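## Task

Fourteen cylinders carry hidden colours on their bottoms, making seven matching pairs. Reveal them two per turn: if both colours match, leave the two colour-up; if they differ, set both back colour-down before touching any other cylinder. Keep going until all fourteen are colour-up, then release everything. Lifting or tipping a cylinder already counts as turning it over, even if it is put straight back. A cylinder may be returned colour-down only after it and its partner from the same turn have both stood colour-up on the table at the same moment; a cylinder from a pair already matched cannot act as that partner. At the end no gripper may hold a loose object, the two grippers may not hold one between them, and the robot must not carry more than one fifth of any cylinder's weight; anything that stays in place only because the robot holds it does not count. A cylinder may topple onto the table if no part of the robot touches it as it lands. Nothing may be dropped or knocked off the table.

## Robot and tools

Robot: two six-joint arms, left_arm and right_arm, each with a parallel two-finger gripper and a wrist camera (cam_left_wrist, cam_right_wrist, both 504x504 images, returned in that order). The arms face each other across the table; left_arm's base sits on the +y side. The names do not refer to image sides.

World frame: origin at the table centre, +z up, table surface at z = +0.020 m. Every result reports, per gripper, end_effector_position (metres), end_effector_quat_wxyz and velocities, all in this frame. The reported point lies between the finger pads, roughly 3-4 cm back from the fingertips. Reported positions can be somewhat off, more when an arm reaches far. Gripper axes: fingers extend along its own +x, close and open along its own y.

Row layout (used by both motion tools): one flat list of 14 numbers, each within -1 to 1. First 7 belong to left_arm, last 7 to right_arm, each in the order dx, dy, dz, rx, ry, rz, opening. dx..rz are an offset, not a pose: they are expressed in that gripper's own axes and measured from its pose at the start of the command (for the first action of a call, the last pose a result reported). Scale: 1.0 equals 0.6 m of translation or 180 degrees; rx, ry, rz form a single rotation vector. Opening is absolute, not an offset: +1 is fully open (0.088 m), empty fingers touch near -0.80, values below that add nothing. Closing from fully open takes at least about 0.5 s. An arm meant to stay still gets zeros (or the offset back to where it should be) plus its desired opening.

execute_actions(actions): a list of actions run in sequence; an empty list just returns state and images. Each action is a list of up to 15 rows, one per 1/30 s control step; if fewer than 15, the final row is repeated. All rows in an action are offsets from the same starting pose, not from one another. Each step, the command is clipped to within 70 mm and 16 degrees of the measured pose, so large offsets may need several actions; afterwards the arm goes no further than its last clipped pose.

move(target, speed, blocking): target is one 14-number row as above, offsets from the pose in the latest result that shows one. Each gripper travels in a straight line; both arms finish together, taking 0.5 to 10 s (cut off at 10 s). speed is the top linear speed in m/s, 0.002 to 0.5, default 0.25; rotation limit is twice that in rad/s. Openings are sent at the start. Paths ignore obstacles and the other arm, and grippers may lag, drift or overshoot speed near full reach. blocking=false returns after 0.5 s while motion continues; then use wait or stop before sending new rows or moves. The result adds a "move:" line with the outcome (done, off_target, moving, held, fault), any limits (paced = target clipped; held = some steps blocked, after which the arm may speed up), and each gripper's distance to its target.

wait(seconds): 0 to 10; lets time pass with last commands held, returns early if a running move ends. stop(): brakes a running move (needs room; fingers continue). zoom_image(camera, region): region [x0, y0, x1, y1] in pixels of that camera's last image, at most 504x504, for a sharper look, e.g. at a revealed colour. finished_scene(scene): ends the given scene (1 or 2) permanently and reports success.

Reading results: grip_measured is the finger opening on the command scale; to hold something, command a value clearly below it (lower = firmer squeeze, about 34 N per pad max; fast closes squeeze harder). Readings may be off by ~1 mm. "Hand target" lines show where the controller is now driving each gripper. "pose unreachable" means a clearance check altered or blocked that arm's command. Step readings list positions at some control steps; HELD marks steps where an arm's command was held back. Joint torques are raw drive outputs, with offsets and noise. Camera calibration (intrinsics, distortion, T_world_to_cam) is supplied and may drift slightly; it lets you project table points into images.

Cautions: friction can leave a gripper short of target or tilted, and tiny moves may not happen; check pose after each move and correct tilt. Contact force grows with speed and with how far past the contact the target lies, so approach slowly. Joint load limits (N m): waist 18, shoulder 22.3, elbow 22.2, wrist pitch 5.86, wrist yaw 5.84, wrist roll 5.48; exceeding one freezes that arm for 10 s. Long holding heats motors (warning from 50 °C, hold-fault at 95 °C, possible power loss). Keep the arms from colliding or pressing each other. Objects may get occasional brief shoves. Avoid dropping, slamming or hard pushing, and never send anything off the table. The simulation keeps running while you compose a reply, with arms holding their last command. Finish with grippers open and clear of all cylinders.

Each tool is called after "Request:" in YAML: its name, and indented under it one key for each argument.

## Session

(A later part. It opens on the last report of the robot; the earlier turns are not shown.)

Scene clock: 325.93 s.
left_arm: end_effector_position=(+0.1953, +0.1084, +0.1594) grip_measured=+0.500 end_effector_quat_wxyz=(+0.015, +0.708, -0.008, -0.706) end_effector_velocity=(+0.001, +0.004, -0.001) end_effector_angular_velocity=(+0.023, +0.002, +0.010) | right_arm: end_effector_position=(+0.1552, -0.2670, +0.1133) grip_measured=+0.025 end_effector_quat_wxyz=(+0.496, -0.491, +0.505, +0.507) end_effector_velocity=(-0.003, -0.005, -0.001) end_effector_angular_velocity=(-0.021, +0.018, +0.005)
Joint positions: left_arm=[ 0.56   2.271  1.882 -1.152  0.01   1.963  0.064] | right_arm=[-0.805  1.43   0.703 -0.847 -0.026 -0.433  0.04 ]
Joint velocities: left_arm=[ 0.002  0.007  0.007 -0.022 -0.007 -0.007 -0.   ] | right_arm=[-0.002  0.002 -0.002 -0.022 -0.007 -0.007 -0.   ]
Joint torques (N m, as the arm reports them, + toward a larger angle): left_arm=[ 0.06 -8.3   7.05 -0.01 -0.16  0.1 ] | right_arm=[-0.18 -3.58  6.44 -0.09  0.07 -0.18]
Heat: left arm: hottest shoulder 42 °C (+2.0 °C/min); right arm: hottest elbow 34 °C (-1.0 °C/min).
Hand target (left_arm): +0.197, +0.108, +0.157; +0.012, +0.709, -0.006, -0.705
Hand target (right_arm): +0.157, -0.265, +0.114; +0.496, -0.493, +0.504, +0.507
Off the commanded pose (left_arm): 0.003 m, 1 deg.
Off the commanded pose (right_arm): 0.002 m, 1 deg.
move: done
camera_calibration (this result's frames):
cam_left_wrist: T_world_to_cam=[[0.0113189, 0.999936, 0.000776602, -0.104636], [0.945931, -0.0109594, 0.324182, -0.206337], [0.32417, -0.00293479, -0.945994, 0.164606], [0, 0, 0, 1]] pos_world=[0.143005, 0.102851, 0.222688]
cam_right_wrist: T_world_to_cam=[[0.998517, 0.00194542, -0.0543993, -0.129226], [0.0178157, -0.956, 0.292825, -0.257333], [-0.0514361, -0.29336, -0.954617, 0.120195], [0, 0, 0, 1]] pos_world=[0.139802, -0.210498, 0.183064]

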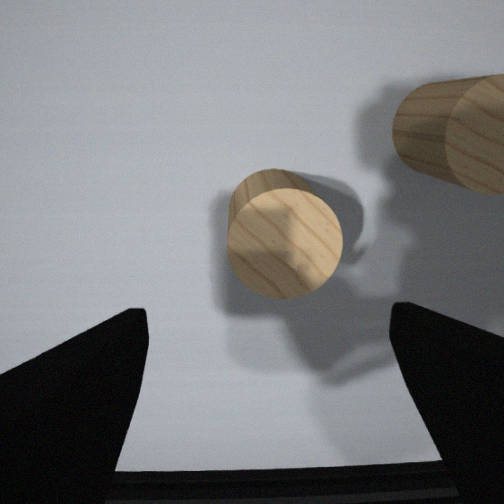

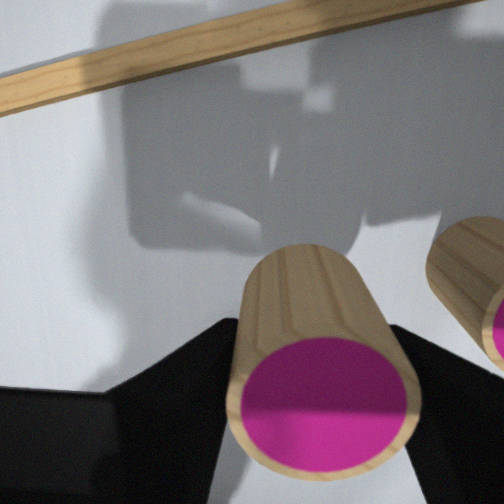

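Request:
move:
  target: [0.147,-0.018,0.003,0,0,0,0.5,0.069,0,0,0,0.004,-0.006,-0.4]
  speed: 0.1

Request:
move:
  target: [0,0,0,0,0,0,-0.4,0,0,0,0,0,0,0.4]

Request:
move:
  target: [-0.15,0,0,0,0,0,-0.4,-0.15,0,0,0,0,0,0.4]

Request:
move:
  target: [-0.18,0.133,0.274,0,0,0.503,-0.4,-0.165,0.213,0.26,0,-0.497,0,1]
  speed: 0.4

Scene clock: 330.97 s.
left_arm: end_effector_position=(+0.1939, +0.1150, +0.0752) grip_measured=+0.500 end_effector_quat_wxyz=(+0.018, +0.709, -0.010, -0.705) end_effector_velocity=(+0.000, -0.001, +0.001) end_effector_angular_velocity=(-0.004, -0.009, +0.005) | right_arm: end_effector_position=(+0.1560, -0.2628, +0.0760) grip_measured=+0.025 end_effector_quat_wxyz=(+0.502, -0.496, +0.498, +0.504) end_effector_velocity=(-0.002, -0.003, -0.002) end_effector_angular_velocity=(-0.013, +0.014, +0.005)
Joint positions: left_arm=[ 0.562  2.341  1.652 -0.843  0.01   1.965  0.063] | right_arm=[-0.786  1.534  0.618 -0.644 -0.007 -0.418  0.04 ]
Joint velocities: left_arm=[-0.002 -0.002 -0.002  0.007 -0.007 -0.007 -0.   ] | right_arm=[-0.002  0.007 -0.002 -0.007 -0.007 -0.007 -0.   ]
Joint torques (N m, as the arm reports them, + toward a larger angle): left_arm=[ 0.23 -8.43  5.01  0.43  0.1   0.11] | right_arm=[ 0.25 -3.68  3.18  0.26  0.09  0.17]
Heat: left arm: hottest shoulder 42 °C (+2.0 °C/min); right arm: hottest elbow 34 °C (-1.0 °C/min).
Hand target (left_arm): +0.194, +0.117, +0.071; +0.015, +0.708, -0.007, -0.706
Hand target (right_arm): +0.154, -0.267, +0.072; +0.498, -0.499, +0.504, +0.500
Off the commanded pose (left_arm): 0.005 m, 1 deg.
Off the commanded pose (right_arm): 0.006 m, 1 deg.
move: done
camera_calibration (this result's frames):
cam_left_wrist: T_world_to_cam=[[0.0101727, 0.999923, -0.00709162, -0.110322], [0.944685, -0.00728519, 0.327898, -0.178057], [0.327821, -0.0100349, -0.944686, 0.0855034], [0, 0, 0, 1]] pos_world=[0.1413, 0.109874, 0.138376]
cam_right_wrist: T_world_to_cam=[[0.999482, 0.00552869, -0.0316946, -0.13298], [0.0144446, -0.957368, 0.288509, -0.24184], [-0.0287483, -0.288817, -0.956953, 0.0837423], [0, 0, 0, 1]] pos_world=[0.138812, -0.206608, 0.145696]

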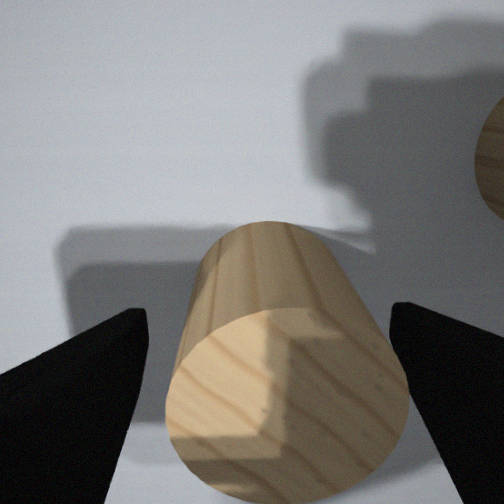

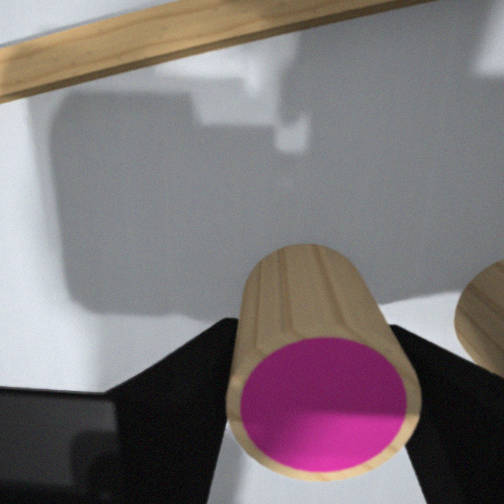

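Scene clock: 331.63 s.
left_arm: end_effector_position=(+0.1938, +0.1148, +0.0752) grip_measured=+0.033 end_effector_quat_wxyz=(+0.018, +0.709, -0.010, -0.705) end_effector_velocity=(-0.003, +0.002, -0.002) end_effector_angular_velocity=(+0.008, +0.012, +0.019) | right_arm: end_effector_position=(+0.1560, -0.2627, +0.0760) grip_measured=+0.398 end_effector_quat_wxyz=(+0.502, -0.496, +0.498, +0.504) end_effector_velocity=(-0.001, -0.002, -0.000) end_effector_angular_velocity=(-0.004, +0.010, +0.000)
Joint positions: left_arm=[ 0.562  2.341  1.652 -0.843  0.01   1.965  0.041] | right_arm=[-0.786  1.534  0.618 -0.644 -0.008 -0.418  0.059]
Joint velocities: left_arm=[-0.002  0.002 -0.002 -0.007  0.007 -0.022 -0.   ] | right_arm=[-0.007 -0.002 -0.002 -0.007 -0.007 -0.007  0.001]
Joint torques (N m, as the arm reports them, + toward a larger angle): left_arm=[-0.08 -9.16  5.59  0.21  0.04  0.01] | right_arm=[ 0.08 -4.8   4.47  0.13 -0.03 -0.03]
Heat: left arm: hottest shoulder 43 °C (+3.0 °C/min); right arm: hottest elbow 34 °C (-1.0 °C/min).
Hand target (left_arm): +0.194, +0.115, +0.075; +0.018, +0.709, -0.010, -0.705
Hand target (right_arm): +0.156, -0.263, +0.076; +0.502, -0.496, +0.498, +0.504
Off the commanded pose (left_arm): 0.000 m, 0 deg.
Off the commanded pose (right_arm): 0.000 m, 0 deg.
move: done
camera_calibration (this result's frames):
cam_left_wrist: T_world_to_cam=[[0.0101984, 0.999918, -0.00774842, -0.110155], [0.944865, -0.00709996, 0.327383, -0.178008], [0.327301, -0.01066, -0.94486, 0.0857158], [0, 0, 0, 1]] pos_world=[0.141262, 0.109795, 0.138413]
cam_right_wrist: T_world_to_cam=[[0.999471, 0.00553751, -0.0320422, -0.132897], [0.0145489, -0.957413, 0.288355, -0.241833], [-0.0290809, -0.288669, -0.956987, 0.0838413], [0, 0, 0, 1]] pos_world=[0.138784, -0.206596, 0.145711]

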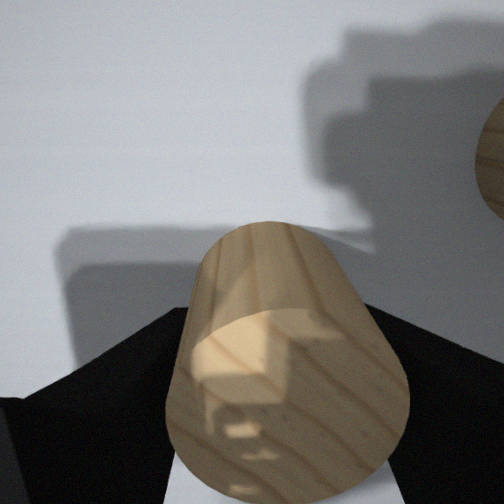

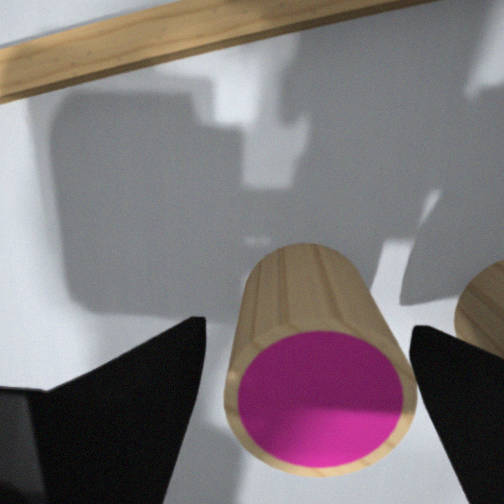

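Scene clock: 332.53 s.
left_arm: end_effector_position=(+0.1917, +0.1197, +0.1593) grip_measured=+0.033 end_effector_quat_wxyz=(+0.014, +0.707, -0.006, -0.707) end_effector_velocity=(-0.001, +0.003, +0.003) end_effector_angular_velocity=(+0.020, -0.015, +0.015) | right_arm: end_effector_position=(+0.1547, -0.2659, +0.1614) grip_measured=+0.400 end_effector_quat_wxyz=(+0.497, -0.498, +0.503, +0.502) end_effector_velocity=(-0.003, -0.005, +0.003) end_effector_angular_velocity=(-0.017, +0.016, -0.024)
Joint positions: left_arm=[ 0.562  2.225  1.804 -1.125  0.01   1.965  0.041] | right_arm=[-0.787  1.357  0.85  -1.069 -0.008 -0.418  0.059]
Joint velocities: left_arm=[-0.007 -0.002  0.007 -0.022 -0.022 -0.022 -0.   ] | right_arm=[-0.002 -0.007  0.007 -0.037 -0.007  0.022  0.   ]
Joint torques (N m, as the arm reports them, + toward a larger angle): left_arm=[ 0.   -9.75  7.05 -0.02  0.04  0.05] | right_arm=[-0.17 -5.12  6.72 -0.06 -0.05 -0.12]
Heat: left arm: hottest shoulder 43 °C (+3.0 °C/min); right arm: hottest elbow 34 °C (-1.0 °C/min).
Hand target (left_arm): +0.193, +0.118, +0.165; +0.018, +0.709, -0.010, -0.705
Hand target (right_arm): +0.156, -0.264, +0.166; +0.502, -0.496, +0.498, +0.504
Off the commanded pose (left_arm): 0.006 m, 1 deg.
Off the commanded pose (right_arm): 0.005 m, 1 deg.
move: done
camera_calibration (this result's frames):
cam_left_wrist: T_world_to_cam=[[0.0101897, 0.999938, 0.00446627, -0.116307], [0.946576, -0.0110855, 0.322291, -0.202567], [0.32232, 0.000943609, -0.94663, 0.165764], [0, 0, 0, 1]] pos_world=[0.139501, 0.113897, 0.222722]
cam_right_wrist: T_world_to_cam=[[0.999245, 0.00425773, -0.0386121, -0.128165], [0.0157403, -0.9531, 0.302245, -0.270734], [-0.0355144, -0.302625, -0.952448, 0.16118], [0, 0, 0, 1]] pos_world=[0.138054, -0.208714, 0.230395]

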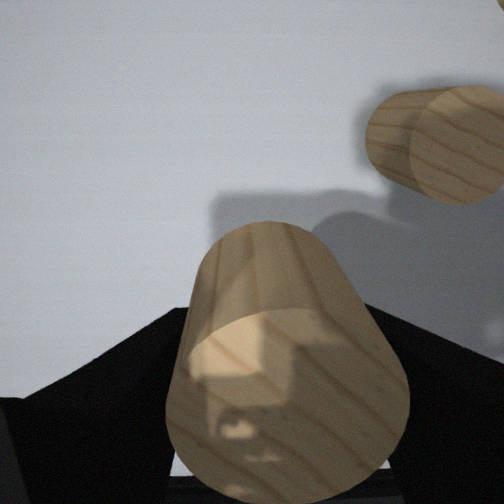

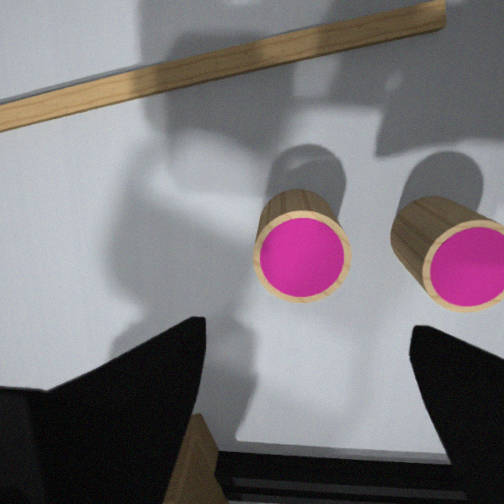

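Scene clock: 335.17 s.
left_arm: end_effector_position=(+0.0276, +0.0423, +0.2717) grip_measured=+0.032 end_effector_quat_wxyz=(+0.508, +0.492, -0.511, -0.489) end_effector_velocity=(-0.002, +0.000, -0.004) end_effector_angular_velocity=(+0.012, -0.007, +0.000) | right_arm: end_effector_position=(+0.0274, -0.1093, +0.2700) grip_measured=+1.000 end_effector_quat_wxyz=(+0.704, +0.015, +0.009, +0.710) end_effector_velocity=(+0.000, +0.000, -0.003) end_effector_angular_velocity=(-0.007, -0.024, -0.005)
Joint positions: left_arm=[0.175 1.898 0.745 1.19  0.018 1.575 0.041] | right_arm=[-0.148  1.301  0.297  1.013  0.213  0.031  0.088]
Joint velocities: left_arm=[-0.007  0.002 -0.002 -0.007 -0.007  0.007 -0.   ] | right_arm=[ 0.002  0.012 -0.002  0.007  0.007 -0.022  0.   ]
Joint torques (N m, as the arm reports them, + toward a larger angle): left_arm=[-0.32 -6.01  5.28  2.11 -0.2  -0.13] | right_arm=[ 0.38 -3.31  4.01  1.98  0.08 -0.16]
Heat: left arm: hottest shoulder 43 °C (+3.0 °C/min); right arm: hottest elbow 34 °C (-1.0 °C/min).
Hand target (left_arm): +0.027, +0.042, +0.269; +0.509, +0.492, -0.508, -0.490
Hand target (right_arm): +0.027, -0.111, +0.262; +0.705, +0.004, +0.012, +0.709
Off the commanded pose (left_arm): 0.003 m, 1 deg.
Off the commanded pose (right_arm): 0.009 m, 2 deg.
move: off_target (right_arm)
camera_calibration (this result's frames):
cam_left_wrist: T_world_to_cam=[[0.0267078, -0.00514082, -0.99963, 0.27717], [0.946375, 0.322204, 0.0236279, -0.0172876], [0.321964, -0.946656, 0.0134705, 0.104348], [0, 0, 0, 1]] pos_world=[-0.0246382, 0.105776, 0.27607]
cam_right_wrist: T_world_to_cam=[[0.998941, 0.0365784, -0.0278957, 0.00328095], [-0.0159839, -0.292628, -0.956093, 0.260477], [-0.0431354, 0.955526, -0.291734, 0.266805], [0, 0, 0, 1]] pos_world=[0.0123947, -0.178836, 0.326968]

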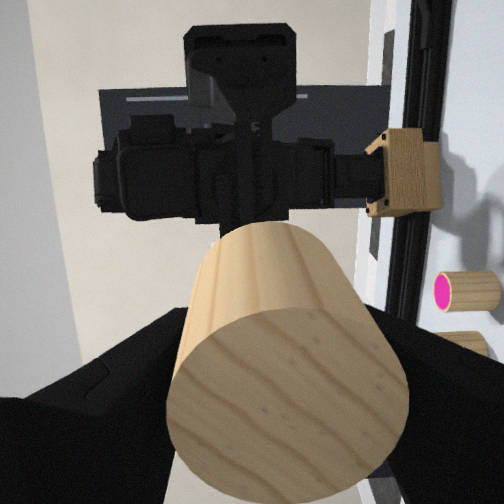

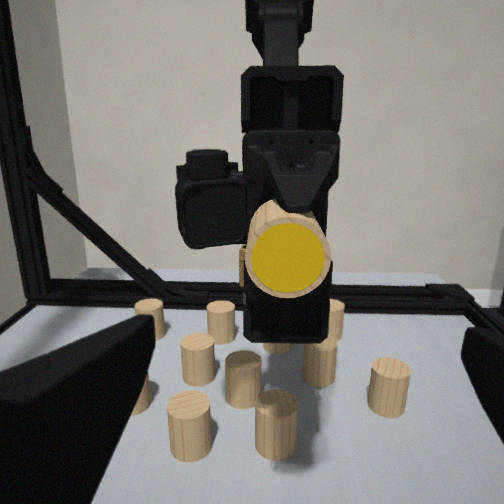

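Request:
move:
  target: [0,0,0,0,0,-0.008,-0.4,0.183,0.002,-0.005,0,0,-0.003,1]
  speed: 0.15

Request:
move:
  target: [0,0,0,0,0,0,-0.4,0,0,0,0,0,0,-0.4]

Request:
move:
  target: [0,0,0,0,0,0,1,0,0,0,0,0,0,-0.4]

Request:
move:
  target: [0,0,0,0,0,0,1,-0.135,0,0,0,0,0,-0.4]

Request:
move:
  target: [-0.255,-0.187,0.059,0,0,-0.502,0.5,-0.313,-0.108,-0.25,0,0.503,0,-0.4]
  speed: 0.4

Scene clock: 339.83 s.
left_arm: end_effector_position=(+0.0277, +0.0425, +0.2633) grip_measured=+0.033 end_effector_quat_wxyz=(+0.497, +0.503, -0.499, -0.501) end_effector_velocity=(-0.002, +0.001, -0.001) end_effector_angular_velocity=(+0.007, +0.022, -0.010) | right_arm: end_effector_position=(+0.0249, -0.0030, +0.2697) grip_measured=+1.000 end_effector_quat_wxyz=(+0.708, +0.016, +0.007, +0.706) end_effector_velocity=(-0.000, +0.002, +0.003) end_effector_angular_velocity=(+0.012, -0.020, +0.005)
Joint positions: left_arm=[0.175 1.893 0.745 1.142 0.018 1.575 0.041] | right_arm=[-0.211  1.732  0.686  1.058  0.16   0.031  0.088]
Joint velocities: left_arm=[-0.002 -0.002 -0.002 -0.007  0.007 -0.022  0.   ] | right_arm=[-0.002  0.002  0.007  0.007 -0.007 -0.022  0.   ]
Joint torques (N m, as the arm reports them, + toward a larger angle): left_arm=[ 0.01 -8.22  5.92  1.66  0.01 -0.03] | right_arm=[-0.23 -5.83  6.94  1.62 -0.12  0.01]
Heat: left arm: hottest shoulder 43 °C (+2.0 °C/min); right arm: hottest elbow 34 °C (+0.0 °C/min).
Hand target (left_arm): +0.028, +0.042, +0.272; +0.502, +0.498, -0.504, -0.496
Hand target (right_arm): +0.025, +0.000, +0.268; +0.708, +0.014, +0.009, +0.706
Off the commanded pose (left_arm): 0.008 m, 1 deg.
Off the commanded pose (right_arm): 0.004 m, 0 deg.
move: done
camera_calibration (this result's frames):
cam_left_wrist: T_world_to_cam=[[0.0255302, 0.0387068, -0.998924, 0.266711], [0.94629, 0.321238, 0.0366324, -0.0205778], [0.322311, -0.946207, -0.0284266, 0.115616], [0, 0, 0, 1]] pos_world=[-0.024601, 0.105684, 0.270465]
cam_right_wrist: T_world_to_cam=[[0.99926, 0.0267794, -0.0276132, 0.00173579], [-0.0187251, -0.288412, -0.957323, 0.291649], [-0.0336006, 0.957132, -0.287697, 0.163706], [0, 0, 0, 1]] pos_world=[0.00922726, -0.0726193, 0.326348]

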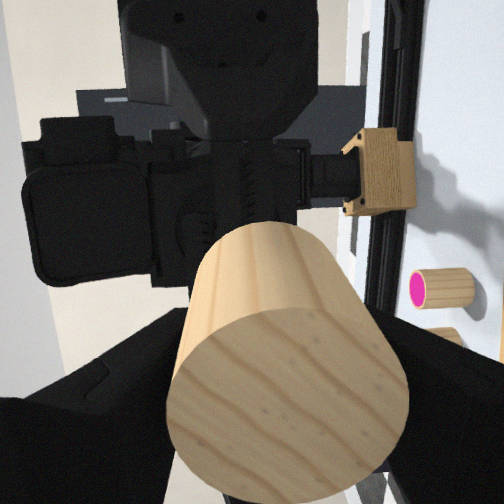

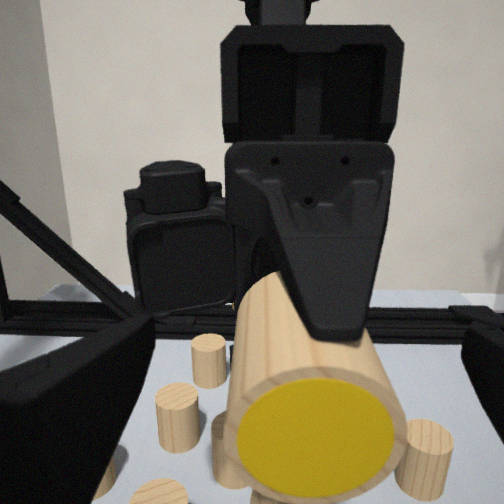

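Scene clock: 340.33 s.
left_arm: end_effector_position=(+0.0280, +0.0425, +0.2632) grip_measured=+0.033 end_effector_quat_wxyz=(+0.497, +0.503, -0.499, -0.500) end_effector_velocity=(-0.002, +0.002, -0.003) end_effector_angular_velocity=(+0.012, +0.022, +0.000) | right_arm: end_effector_position=(+0.0242, -0.0030, +0.2699) grip_measured=+0.022 end_effector_quat_wxyz=(+0.707, +0.016, +0.007, +0.707) end_effector_velocity=(+0.000, -0.000, +0.006) end_effector_angular_velocity=(+0.017, -0.005, +0.005)
Joint positions: left_arm=[0.176 1.893 0.745 1.141 0.018 1.576 0.041] | right_arm=[-0.21   1.732  0.687  1.058  0.158  0.03   0.04 ]
Joint velocities: left_arm=[-0.007 -0.002 -0.007 -0.007 -0.007 -0.022  0.   ] | right_arm=[-0.002 -0.007  0.002  0.007 -0.007 -0.007 -0.   ]
Joint torques (N m, as the arm reports them, + toward a larger angle): left_arm=[-0.05 -6.67  5.39  1.74 -0.03 -0.04] | right_arm=[-0.06 -7.37  5.49  1.82  0.04  0.03]
Heat: left arm: hottest shoulder 43 °C (+2.0 °C/min); right arm: hottest elbow 34 °C (+0.0 °C/min).
Hand target (left_arm): +0.028, +0.043, +0.263; +0.497, +0.503, -0.499, -0.501
Hand target (right_arm): +0.025, -0.003, +0.270; +0.708, +0.016, +0.007, +0.706
Off the commanded pose (left_arm): 0.000 m, 0 deg.
Off the commanded pose (right_arm): 0.001 m, 0 deg.
move: done
camera_calibration (this result's frames):
cam_left_wrist: T_world_to_cam=[[0.0262558, 0.039108, -0.99889, 0.266572], [0.946018, 0.321941, 0.0374705, -0.0211636], [0.323049, -0.945952, -0.0285441, 0.115501], [0, 0, 0, 1]] pos_world=[-0.0242904, 0.105647, 0.270366]
cam_right_wrist: T_world_to_cam=[[0.999214, 0.0290773, -0.0269348, 0.00226578], [-0.0174388, -0.287731, -0.957553, 0.291894], [-0.035593, 0.95727, -0.286998, 0.163597], [0, 0, 0, 1]] pos_world=[0.00864919, -0.0726855, 0.326517]

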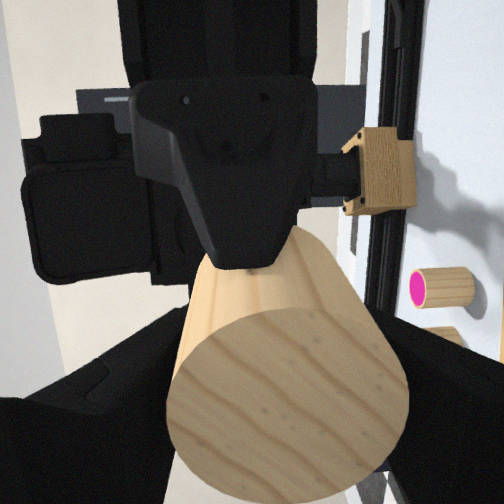

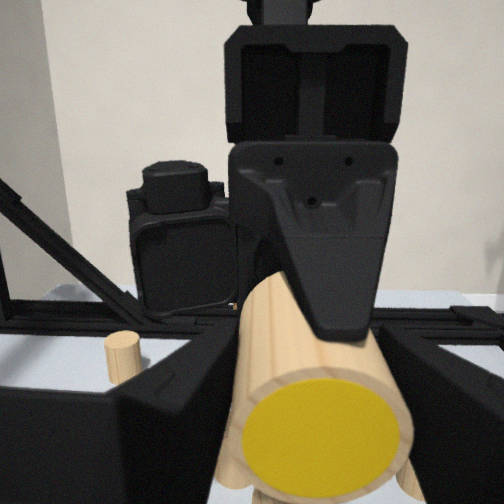

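Scene clock: 341.03 s.
left_arm: end_effector_position=(+0.0280, +0.0425, +0.2632) grip_measured=+1.000 end_effector_quat_wxyz=(+0.497, +0.503, -0.499, -0.500) end_effector_velocity=(-0.000, +0.001, +0.002) end_effector_angular_velocity=(-0.007, -0.008, +0.005) | right_arm: end_effector_position=(+0.0242, -0.0030, +0.2699) grip_measured=+0.022 end_effector_quat_wxyz=(+0.707, +0.016, +0.007, +0.707) end_effector_velocity=(+0.002, +0.000, -0.000) end_effector_angular_velocity=(+0.002, -0.007, -0.000)
Joint positions: left_arm=[0.176 1.893 0.745 1.141 0.018 1.576 0.088] | right_arm=[-0.21   1.732  0.687  1.058  0.158  0.03   0.04 ]
Joint velocities: left_arm=[-0.002 -0.002 -0.002  0.007 -0.007  0.007  0.   ] | right_arm=[-0.007  0.002 -0.002  0.007 -0.007 -0.007 -0.   ]
Joint torques (N m, as the arm reports them, + toward a larger angle): left_arm=[ 0.07 -6.63  5.53  1.74  0.01 -0.02] | right_arm=[ 0.08 -7.45  5.52  1.83  0.01 -0.01]
Heat: left arm: hottest shoulder 43 °C (+2.0 °C/min); right arm: hottest elbow 34 °C (+0.0 °C/min).
Hand target (left_arm): +0.028, +0.043, +0.263; +0.497, +0.503, -0.499, -0.500
Hand target (right_arm): +0.024, -0.003, +0.270; +0.707, +0.016, +0.007, +0.707
Off the commanded pose (left_arm): 0.000 m, 0 deg.
Off the commanded pose (right_arm): 0.000 m, 0 deg.
move: done
camera_calibration (this result's frames):
cam_left_wrist: T_world_to_cam=[[0.0262558, 0.039108, -0.99889, 0.266572], [0.946018, 0.321941, 0.0374705, -0.0211636], [0.323049, -0.945952, -0.0285441, 0.115501], [0, 0, 0, 1]] pos_world=[-0.0242904, 0.105647, 0.270366]
cam_right_wrist: T_world_to_cam=[[0.999214, 0.0290773, -0.0269348, 0.00226578], [-0.0174388, -0.287731, -0.957553, 0.291894], [-0.035593, 0.95727, -0.286998, 0.163597], [0, 0, 0, 1]] pos_world=[0.00864919, -0.0726855, 0.326517]

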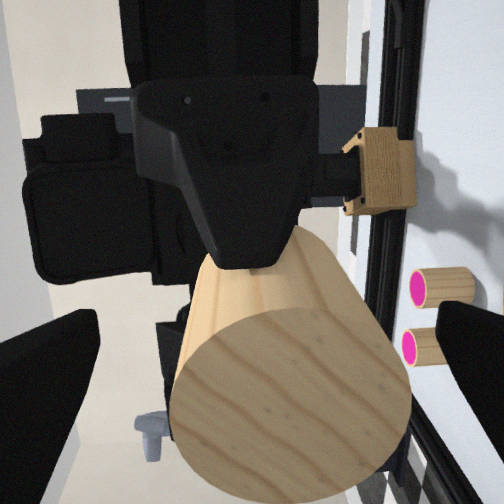

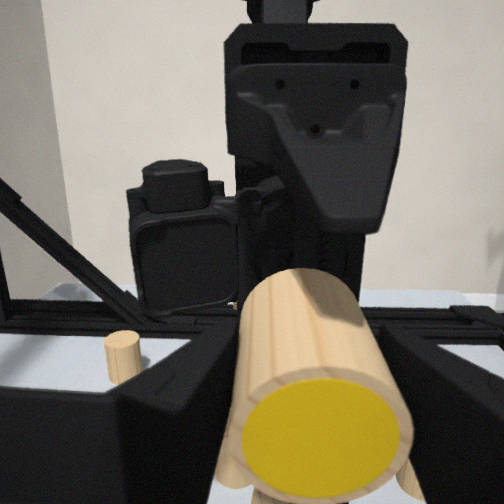

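Scene clock: 341.97 s.
left_arm: end_effector_position=(+0.0280, +0.0425, +0.2632) grip_measured=+1.000 end_effector_quat_wxyz=(+0.497, +0.503, -0.499, -0.500) end_effector_velocity=(+0.002, +0.002, -0.003) end_effector_angular_velocity=(+0.012, +0.007, +0.020) | right_arm: end_effector_position=(+0.0243, -0.0808, +0.2702) grip_measured=+0.022 end_effector_quat_wxyz=(+0.707, +0.018, +0.006, +0.707) end_effector_velocity=(-0.004, -0.003, +0.002) end_effector_angular_velocity=(+0.002, -0.007, +0.024)
Joint positions: left_arm=[0.176 1.893 0.745 1.141 0.018 1.576 0.088] | right_arm=[-0.157  1.448  0.393  1.072  0.211  0.03   0.04 ]
Joint velocities: left_arm=[-0.002 -0.002 -0.007 -0.007 -0.022 -0.007  0.   ] | right_arm=[ 0.002 -0.017 -0.007 -0.007 -0.022 -0.007 -0.   ]
Joint torques (N m, as the arm reports them, + toward a larger angle): left_arm=[-0.06 -6.58  5.53  1.75  0.02 -0.04] | right_arm=[ 0.15 -6.13  4.16  1.81  0.11 -0.01]
Heat: left arm: hottest shoulder 43 °C (+2.0 °C/min); right arm: hottest elbow 34 °C (+0.0 °C/min).
Hand target (left_arm): +0.028, +0.043, +0.263; +0.497, +0.503, -0.499, -0.500
Hand target (right_arm): +0.024, -0.084, +0.269; +0.707, +0.016, +0.007, +0.707
Off the commanded pose (left_arm): 0.000 m, 0 deg.
Off the commanded pose (right_arm): 0.004 m, 0 deg.
move: done
camera_calibration (this result's frames):
cam_left_wrist: T_world_to_cam=[[0.0262558, 0.039108, -0.99889, 0.266572], [0.946018, 0.321941, 0.0374705, -0.0211636], [0.323049, -0.945952, -0.0285441, 0.115501], [0, 0, 0, 1]] pos_world=[-0.0242904, 0.105647, 0.270366]
cam_right_wrist: T_world_to_cam=[[0.999166, 0.0295429, -0.0281805, 0.00483125], [-0.0186024, -0.285003, -0.958346, 0.270261], [-0.0363438, 0.958071, -0.284216, 0.237414], [0, 0, 0, 1]] pos_world=[0.0088288, -0.150577, 0.326616]

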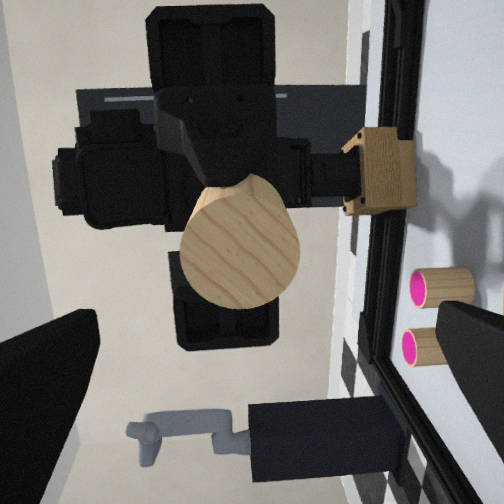

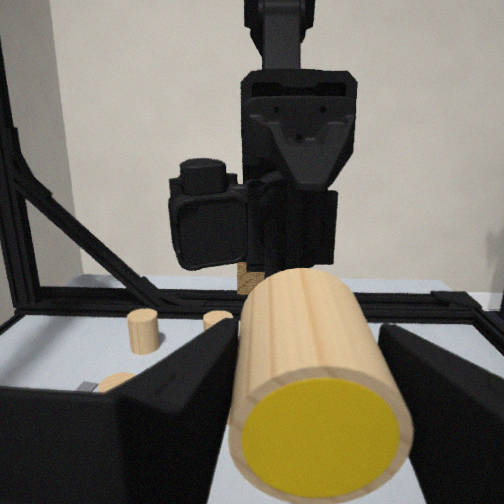

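Scene clock: 344.43 s.
left_arm: end_effector_position=(-0.0058, +0.1970, +0.1517) grip_measured=+0.500 end_effector_quat_wxyz=(-0.001, +0.709, +0.006, -0.705) end_effector_velocity=(+0.001, +0.005, +0.001) end_effector_angular_velocity=(+0.031, -0.010, +0.005) | right_arm: end_effector_position=(+0.0841, -0.2682, +0.1142) grip_measured=+0.021 end_effector_quat_wxyz=(+0.498, -0.489, +0.507, +0.506) end_effector_velocity=(+0.002, -0.002, -0.001) end_effector_angular_velocity=(-0.012, -0.006, +0.015)
Joint positions: left_arm=[ 0.069  1.851  1.216 -0.946 -0.004  1.476  0.064] | right_arm=[-0.454  1.341  0.637 -0.861 -0.027 -0.075  0.04 ]
Joint velocities: left_arm=[-0.002  0.007  0.012 -0.037 -0.007 -0.007 -0.   ] | right_arm=[-0.007  0.007  0.002 -0.007  0.007 -0.022  0.   ]
Joint torques (N m, as the arm reports them, + toward a larger angle): left_arm=[-0.31 -5.6   6.52 -0.02  0.26 -0.08] | right_arm=[-0.13 -2.94  6.38 -0.07  0.12 -0.19]
Heat: left arm: hottest shoulder 43 °C (+2.0 °C/min); right arm: hottest elbow 34 °C (+0.0 °C/min).
Hand target (left_arm): -0.008, +0.195, +0.151; -0.002, +0.707, +0.008, -0.707
Hand target (right_arm): +0.085, -0.266, +0.115; +0.498, -0.491, +0.506, +0.506
Off the commanded pose (left_arm): 0.001 m, 0 deg.
Off the commanded pose (right_arm): 0.002 m, 1 deg.
move: done
camera_calibration (this result's frames):
cam_left_wrist: T_world_to_cam=[[0.0137161, 0.999027, 0.041913, -0.197048], [0.945103, -0.0266394, 0.325684, -0.00971985], [0.326483, 0.035145, -0.944549, 0.215067], [0, 0, 0, 1]] pos_world=[-0.0583269, 0.189038, 0.214566]
cam_right_wrist: T_world_to_cam=[[0.998468, -0.00517747, -0.055084, -0.0599575], [0.011208, -0.956041, 0.293019, -0.25693], [-0.0541796, -0.293188, -0.954518, 0.117324], [0, 0, 0, 1]] pos_world=[0.0691019, -0.211548, 0.18397]

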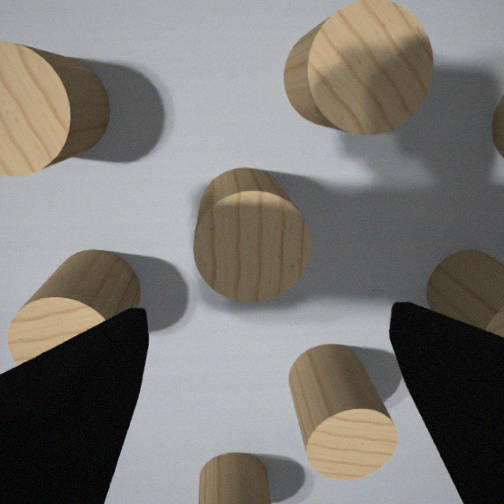

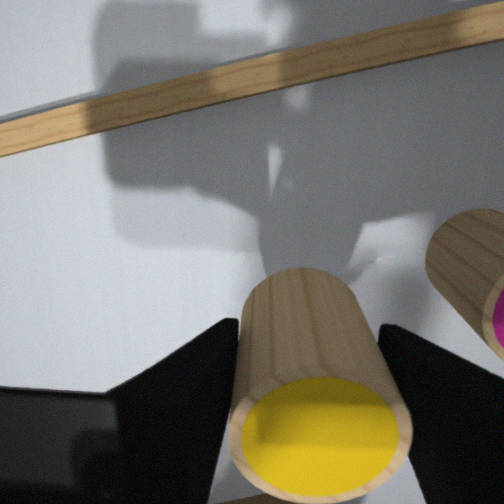

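Request:
move:
  target: [0.135,0.006,0.006,0,0,0,0.5,0.069,0,0.008,0,0.004,-0.006,-0.4]
  speed: 0.1

Request:
move:
  target: [0,0,0,0,0,0,-0.4,0,0,0,0,0,0,0.4]

Request:
move:
  target: [-0.15,0,0,0,0,0,-0.4,-0.15,0,0,0,0,0,0.4]

Request:
move:
  target: [-0.18,0.258,-0.061,0,0,0.503,-0.4,-0.165,0.095,0.254,0,-0.497,0,1]
  speed: 0.4

Scene clock: 348.70 s.
left_arm: end_effector_position=(-0.0079, +0.1927, +0.0742) grip_measured=+0.500 end_effector_quat_wxyz=(+0.002, +0.709, +0.003, -0.706) end_effector_velocity=(+0.003, +0.004, -0.002) end_effector_angular_velocity=(+0.015, -0.023, +0.005) | right_arm: end_effector_position=(+0.0833, -0.2590, +0.0770) grip_measured=+0.021 end_effector_quat_wxyz=(+0.502, -0.493, +0.501, +0.504) end_effector_velocity=(-0.001, +0.002, +0.000) end_effector_angular_velocity=(+0.008, +0.007, +0.010)
Joint positions: left_arm=[ 0.065  2.013  1.089 -0.648 -0.004  1.472  0.063] | right_arm=[-0.433  1.477  0.57  -0.654 -0.01  -0.058  0.04 ]
Joint velocities: left_arm=[-0.002  0.002 -0.007 -0.007 -0.022 -0.007  0.   ] | right_arm=[ 0.002  0.002  0.002  0.007 -0.007 -0.007 -0.   ]
Joint torques (N m, as the arm reports them, + toward a larger angle): left_arm=[-0.28 -6.08  4.4   0.43  0.04 -0.07] | right_arm=[ 0.26 -3.33  3.15  0.43  0.07  0.17]
Heat: left arm: hottest shoulder 42 °C (+0.0 °C/min); right arm: hottest elbow 34 °C (+0.0 °C/min).
Hand target (left_arm): -0.009, +0.195, +0.071; -0.001, +0.709, +0.006, -0.705
Hand target (right_arm): +0.083, -0.263, +0.073; +0.500, -0.497, +0.506, +0.498
Off the commanded pose (left_arm): 0.004 m, 0 deg.
Off the commanded pose (right_arm): 0.006 m, 1 deg.
move: done
camera_calibration (this result's frames):
cam_left_wrist: T_world_to_cam=[[0.0148995, 0.999326, 0.0335622, -0.188853], [0.945436, -0.0250059, 0.324847, 0.0171084], [0.325467, 0.0268909, -0.945171, 0.144337], [0, 0, 0, 1]] pos_world=[-0.0603381, 0.185272, 0.137204]
cam_right_wrist: T_world_to_cam=[[0.999258, -0.00130126, -0.0384897, -0.061516], [0.00989279, -0.957219, 0.289195, -0.237102], [-0.0372194, -0.289361, -0.956496, 0.0841962], [0, 0, 0, 1]] pos_world=[0.0669497, -0.202675, 0.146734]

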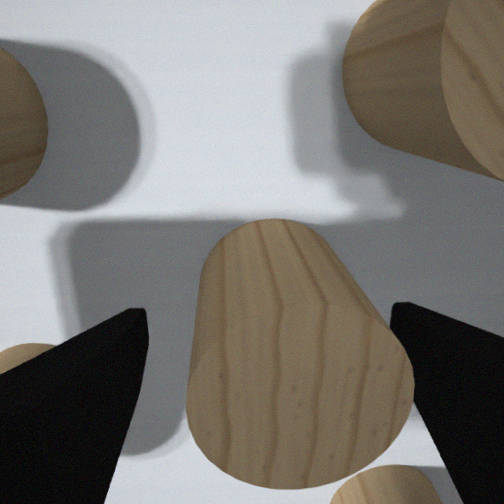

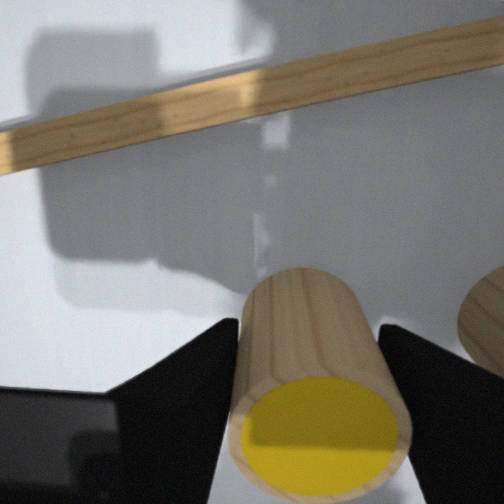

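Scene clock: 349.37 s.
left_arm: end_effector_position=(-0.0079, +0.1928, +0.0742) grip_measured=+0.038 end_effector_quat_wxyz=(+0.002, +0.709, +0.003, -0.706) end_effector_velocity=(+0.001, +0.004, -0.001) end_effector_angular_velocity=(+0.011, -0.008, +0.020) | right_arm: end_effector_position=(+0.0832, -0.2590, +0.0769) grip_measured=+0.398 end_effector_quat_wxyz=(+0.502, -0.493, +0.501, +0.504) end_effector_velocity=(-0.001, +0.001, -0.000) end_effector_angular_velocity=(+0.008, +0.007, +0.005)
Joint positions: left_arm=[ 0.065  2.013  1.089 -0.649 -0.004  1.472  0.041] | right_arm=[-0.433  1.477  0.57  -0.654 -0.011 -0.058  0.059]
Joint velocities: left_arm=[-0.002 -0.002 -0.007 -0.007 -0.007 -0.022 -0.   ] | right_arm=[-0.002 -0.002 -0.002  0.007 -0.007 -0.007  0.   ]
Joint torques (N m, as the arm reports them, + toward a larger angle): left_arm=[-0.07 -6.86  4.75  0.2   0.04  0.01] | right_arm=[ 0.02 -4.37  4.5   0.13 -0.01 -0.02]
Heat: left arm: hottest shoulder 42 °C (+0.0 °C/min); right arm: hottest elbow 34 °C (+0.0 °C/min).
Hand target (left_arm): -0.008, +0.193, +0.074; +0.002, +0.709, +0.003, -0.706
Hand target (right_arm): +0.083, -0.259, +0.077; +0.502, -0.493, +0.501, +0.504
Off the commanded pose (left_arm): 0.000 m, 0 deg.
Off the commanded pose (right_arm): 0.000 m, 0 deg.
move: done
camera_calibration (this result's frames):
cam_left_wrist: T_world_to_cam=[[0.0148983, 0.999313, 0.0339423, -0.188962], [0.945424, -0.0251293, 0.324871, 0.0171251], [0.325501, 0.0272499, -0.945149, 0.144262], [0, 0, 0, 1]] pos_world=[-0.0603326, 0.185331, 0.137199]
cam_right_wrist: T_world_to_cam=[[0.999242, -0.00131094, -0.0388943, -0.0614287], [0.010014, -0.957116, 0.289532, -0.237128], [-0.0376059, -0.289702, -0.956378, 0.084054], [0, 0, 0, 1]] pos_world=[0.0669177, -0.202689, 0.146654]

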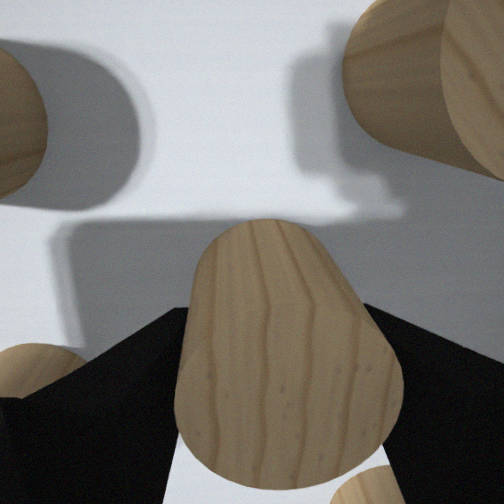

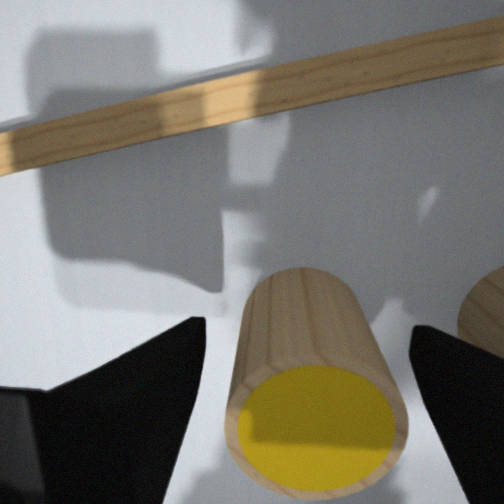

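Scene clock: 350.30 s.
left_arm: end_effector_position=(-0.0077, +0.1953, +0.1580) grip_measured=+0.037 end_effector_quat_wxyz=(-0.005, +0.709, +0.009, -0.705) end_effector_velocity=(-0.001, -0.001, +0.004) end_effector_angular_velocity=(-0.008, -0.007, -0.000) | right_arm: end_effector_position=(+0.0835, -0.2625, +0.1626) grip_measured=+0.400 end_effector_quat_wxyz=(+0.499, -0.496, +0.506, +0.499) end_effector_velocity=(-0.001, +0.001, +0.003) end_effector_angular_velocity=(+0.008, +0.007, +0.005)
Joint positions: left_arm=[ 0.065  1.856  1.25  -0.985 -0.004  1.472  0.041] | right_arm=[-0.436  1.298  0.811 -1.089 -0.011 -0.058  0.059]
Joint velocities: left_arm=[-0.007 -0.007  0.007 -0.007 -0.007 -0.007  0.   ] | right_arm=[-0.002 -0.007  0.007 -0.007 -0.007 -0.007 -0.   ]
Joint torques (N m, as the arm reports them, + toward a larger angle): left_arm=[-0.3  -7.66  6.75 -0.02  0.03 -0.06] | right_arm=[-0.2  -4.56  6.87 -0.07  0.   -0.15]
Heat: left arm: hottest shoulder 42 °C (+0.0 °C/min); right arm: hottest elbow 34 °C (+0.0 °C/min).
Hand target (left_arm): -0.009, +0.192, +0.164; +0.002, +0.708, +0.003, -0.706
Hand target (right_arm): +0.084, -0.260, +0.167; +0.502, -0.493, +0.501, +0.503
Off the commanded pose (left_arm): 0.007 m, 1 deg.
Off the commanded pose (right_arm): 0.005 m, 1 deg.
move: done
camera_calibration (this result's frames):
cam_left_wrist: T_world_to_cam=[[0.0148274, 0.998547, 0.0518012, -0.197036], [0.944886, -0.0309389, 0.325933, -0.00930391], [0.327063, 0.0441135, -0.943972, 0.219874], [0, 0, 0, 1]] pos_world=[-0.0602001, 0.186762, 0.220795]
cam_right_wrist: T_world_to_cam=[[0.999194, -0.00459388, -0.0398786, -0.0590937], [0.00777059, -0.952505, 0.304424, -0.266218], [-0.039383, -0.304489, -0.951701, 0.160479], [0, 0, 0, 1]] pos_world=[0.0674349, -0.204981, 0.231415]

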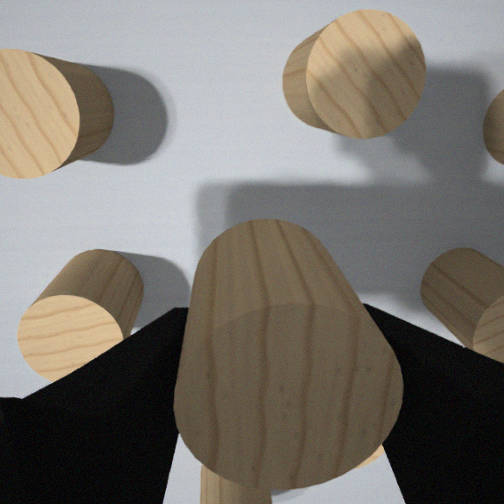

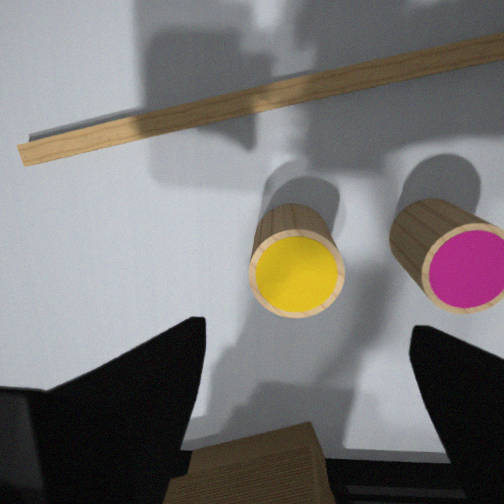

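Scene clock: 352.93 s.
left_arm: end_effector_position=(+0.0280, +0.0419, +0.2614) grip_measured=+0.035 end_effector_quat_wxyz=(+0.493, +0.508, -0.497, -0.502) end_effector_velocity=(+0.002, +0.000, -0.003) end_effector_angular_velocity=(+0.002, +0.007, +0.010) | right_arm: end_effector_position=(+0.0282, -0.1082, +0.2697) grip_measured=+1.000 end_effector_quat_wxyz=(+0.707, +0.013, +0.010, +0.707) end_effector_velocity=(+0.001, +0.000, -0.002) end_effector_angular_velocity=(-0.002, -0.023, -0.000)
Joint positions: left_arm=[0.175 1.89  0.749 1.121 0.015 1.581 0.041] | right_arm=[-0.146  1.305  0.302  1.008  0.223  0.032  0.088]
Joint velocities: left_arm=[ 0.002  0.007 -0.002  0.007 -0.007 -0.007 -0.   ] | right_arm=[-0.007  0.007 -0.002  0.007 -0.007 -0.022  0.   ]
Joint torques (N m, as the arm reports them, + toward a larger angle): left_arm=[ 0.28 -6.03  6.68  2.16  0.23  0.02] | right_arm=[ 0.28 -3.3   4.14  1.96  0.13 -0.18]
Heat: left arm: hottest shoulder 42 °C (+0.0 °C/min); right arm: hottest elbow 34 °C (+0.0 °C/min).
Hand target (left_arm): +0.028, +0.039, +0.264; +0.494, +0.505, -0.501, -0.500
Hand target (right_arm): +0.028, -0.110, +0.262; +0.708, +0.003, +0.013, +0.706
Off the commanded pose (left_arm): 0.004 m, 1 deg.
Off the commanded pose (right_arm): 0.008 m, 2 deg.
move: done
camera_calibration (this result's frames):
cam_left_wrist: T_world_to_cam=[[0.0309209, 0.0528702, -0.998123, 0.263926], [0.945349, 0.322744, 0.0463817, -0.0232465], [0.32459, -0.945009, -0.0400013, 0.117817], [0, 0, 0, 1]] pos_world=[-0.024427, 0.104887, 0.269221]
cam_right_wrist: T_world_to_cam=[[0.999221, 0.0281028, -0.027695, 0.00147365], [-0.0181558, -0.295701, -0.955108, 0.260022], [-0.0350306, 0.954867, -0.29496, 0.26628], [0, 0, 0, 1]] pos_world=[0.0125764, -0.177415, 0.326932]

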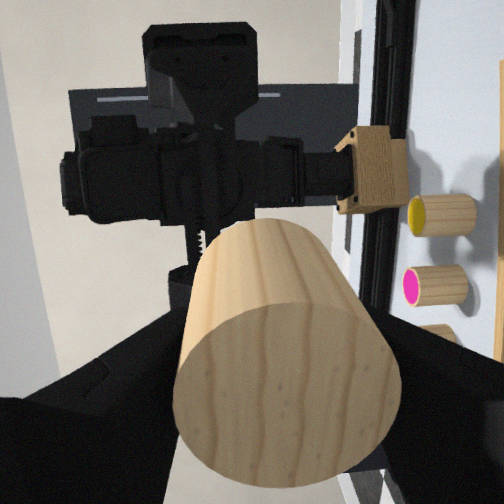

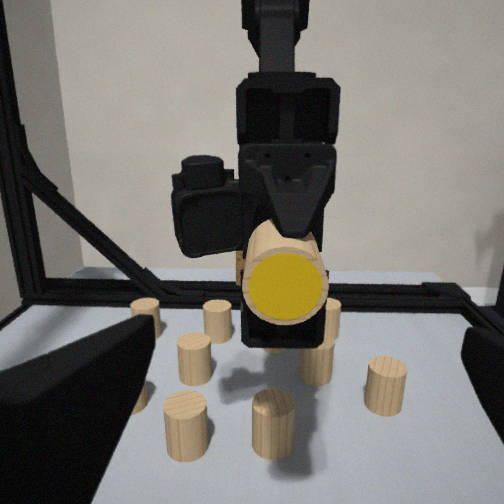

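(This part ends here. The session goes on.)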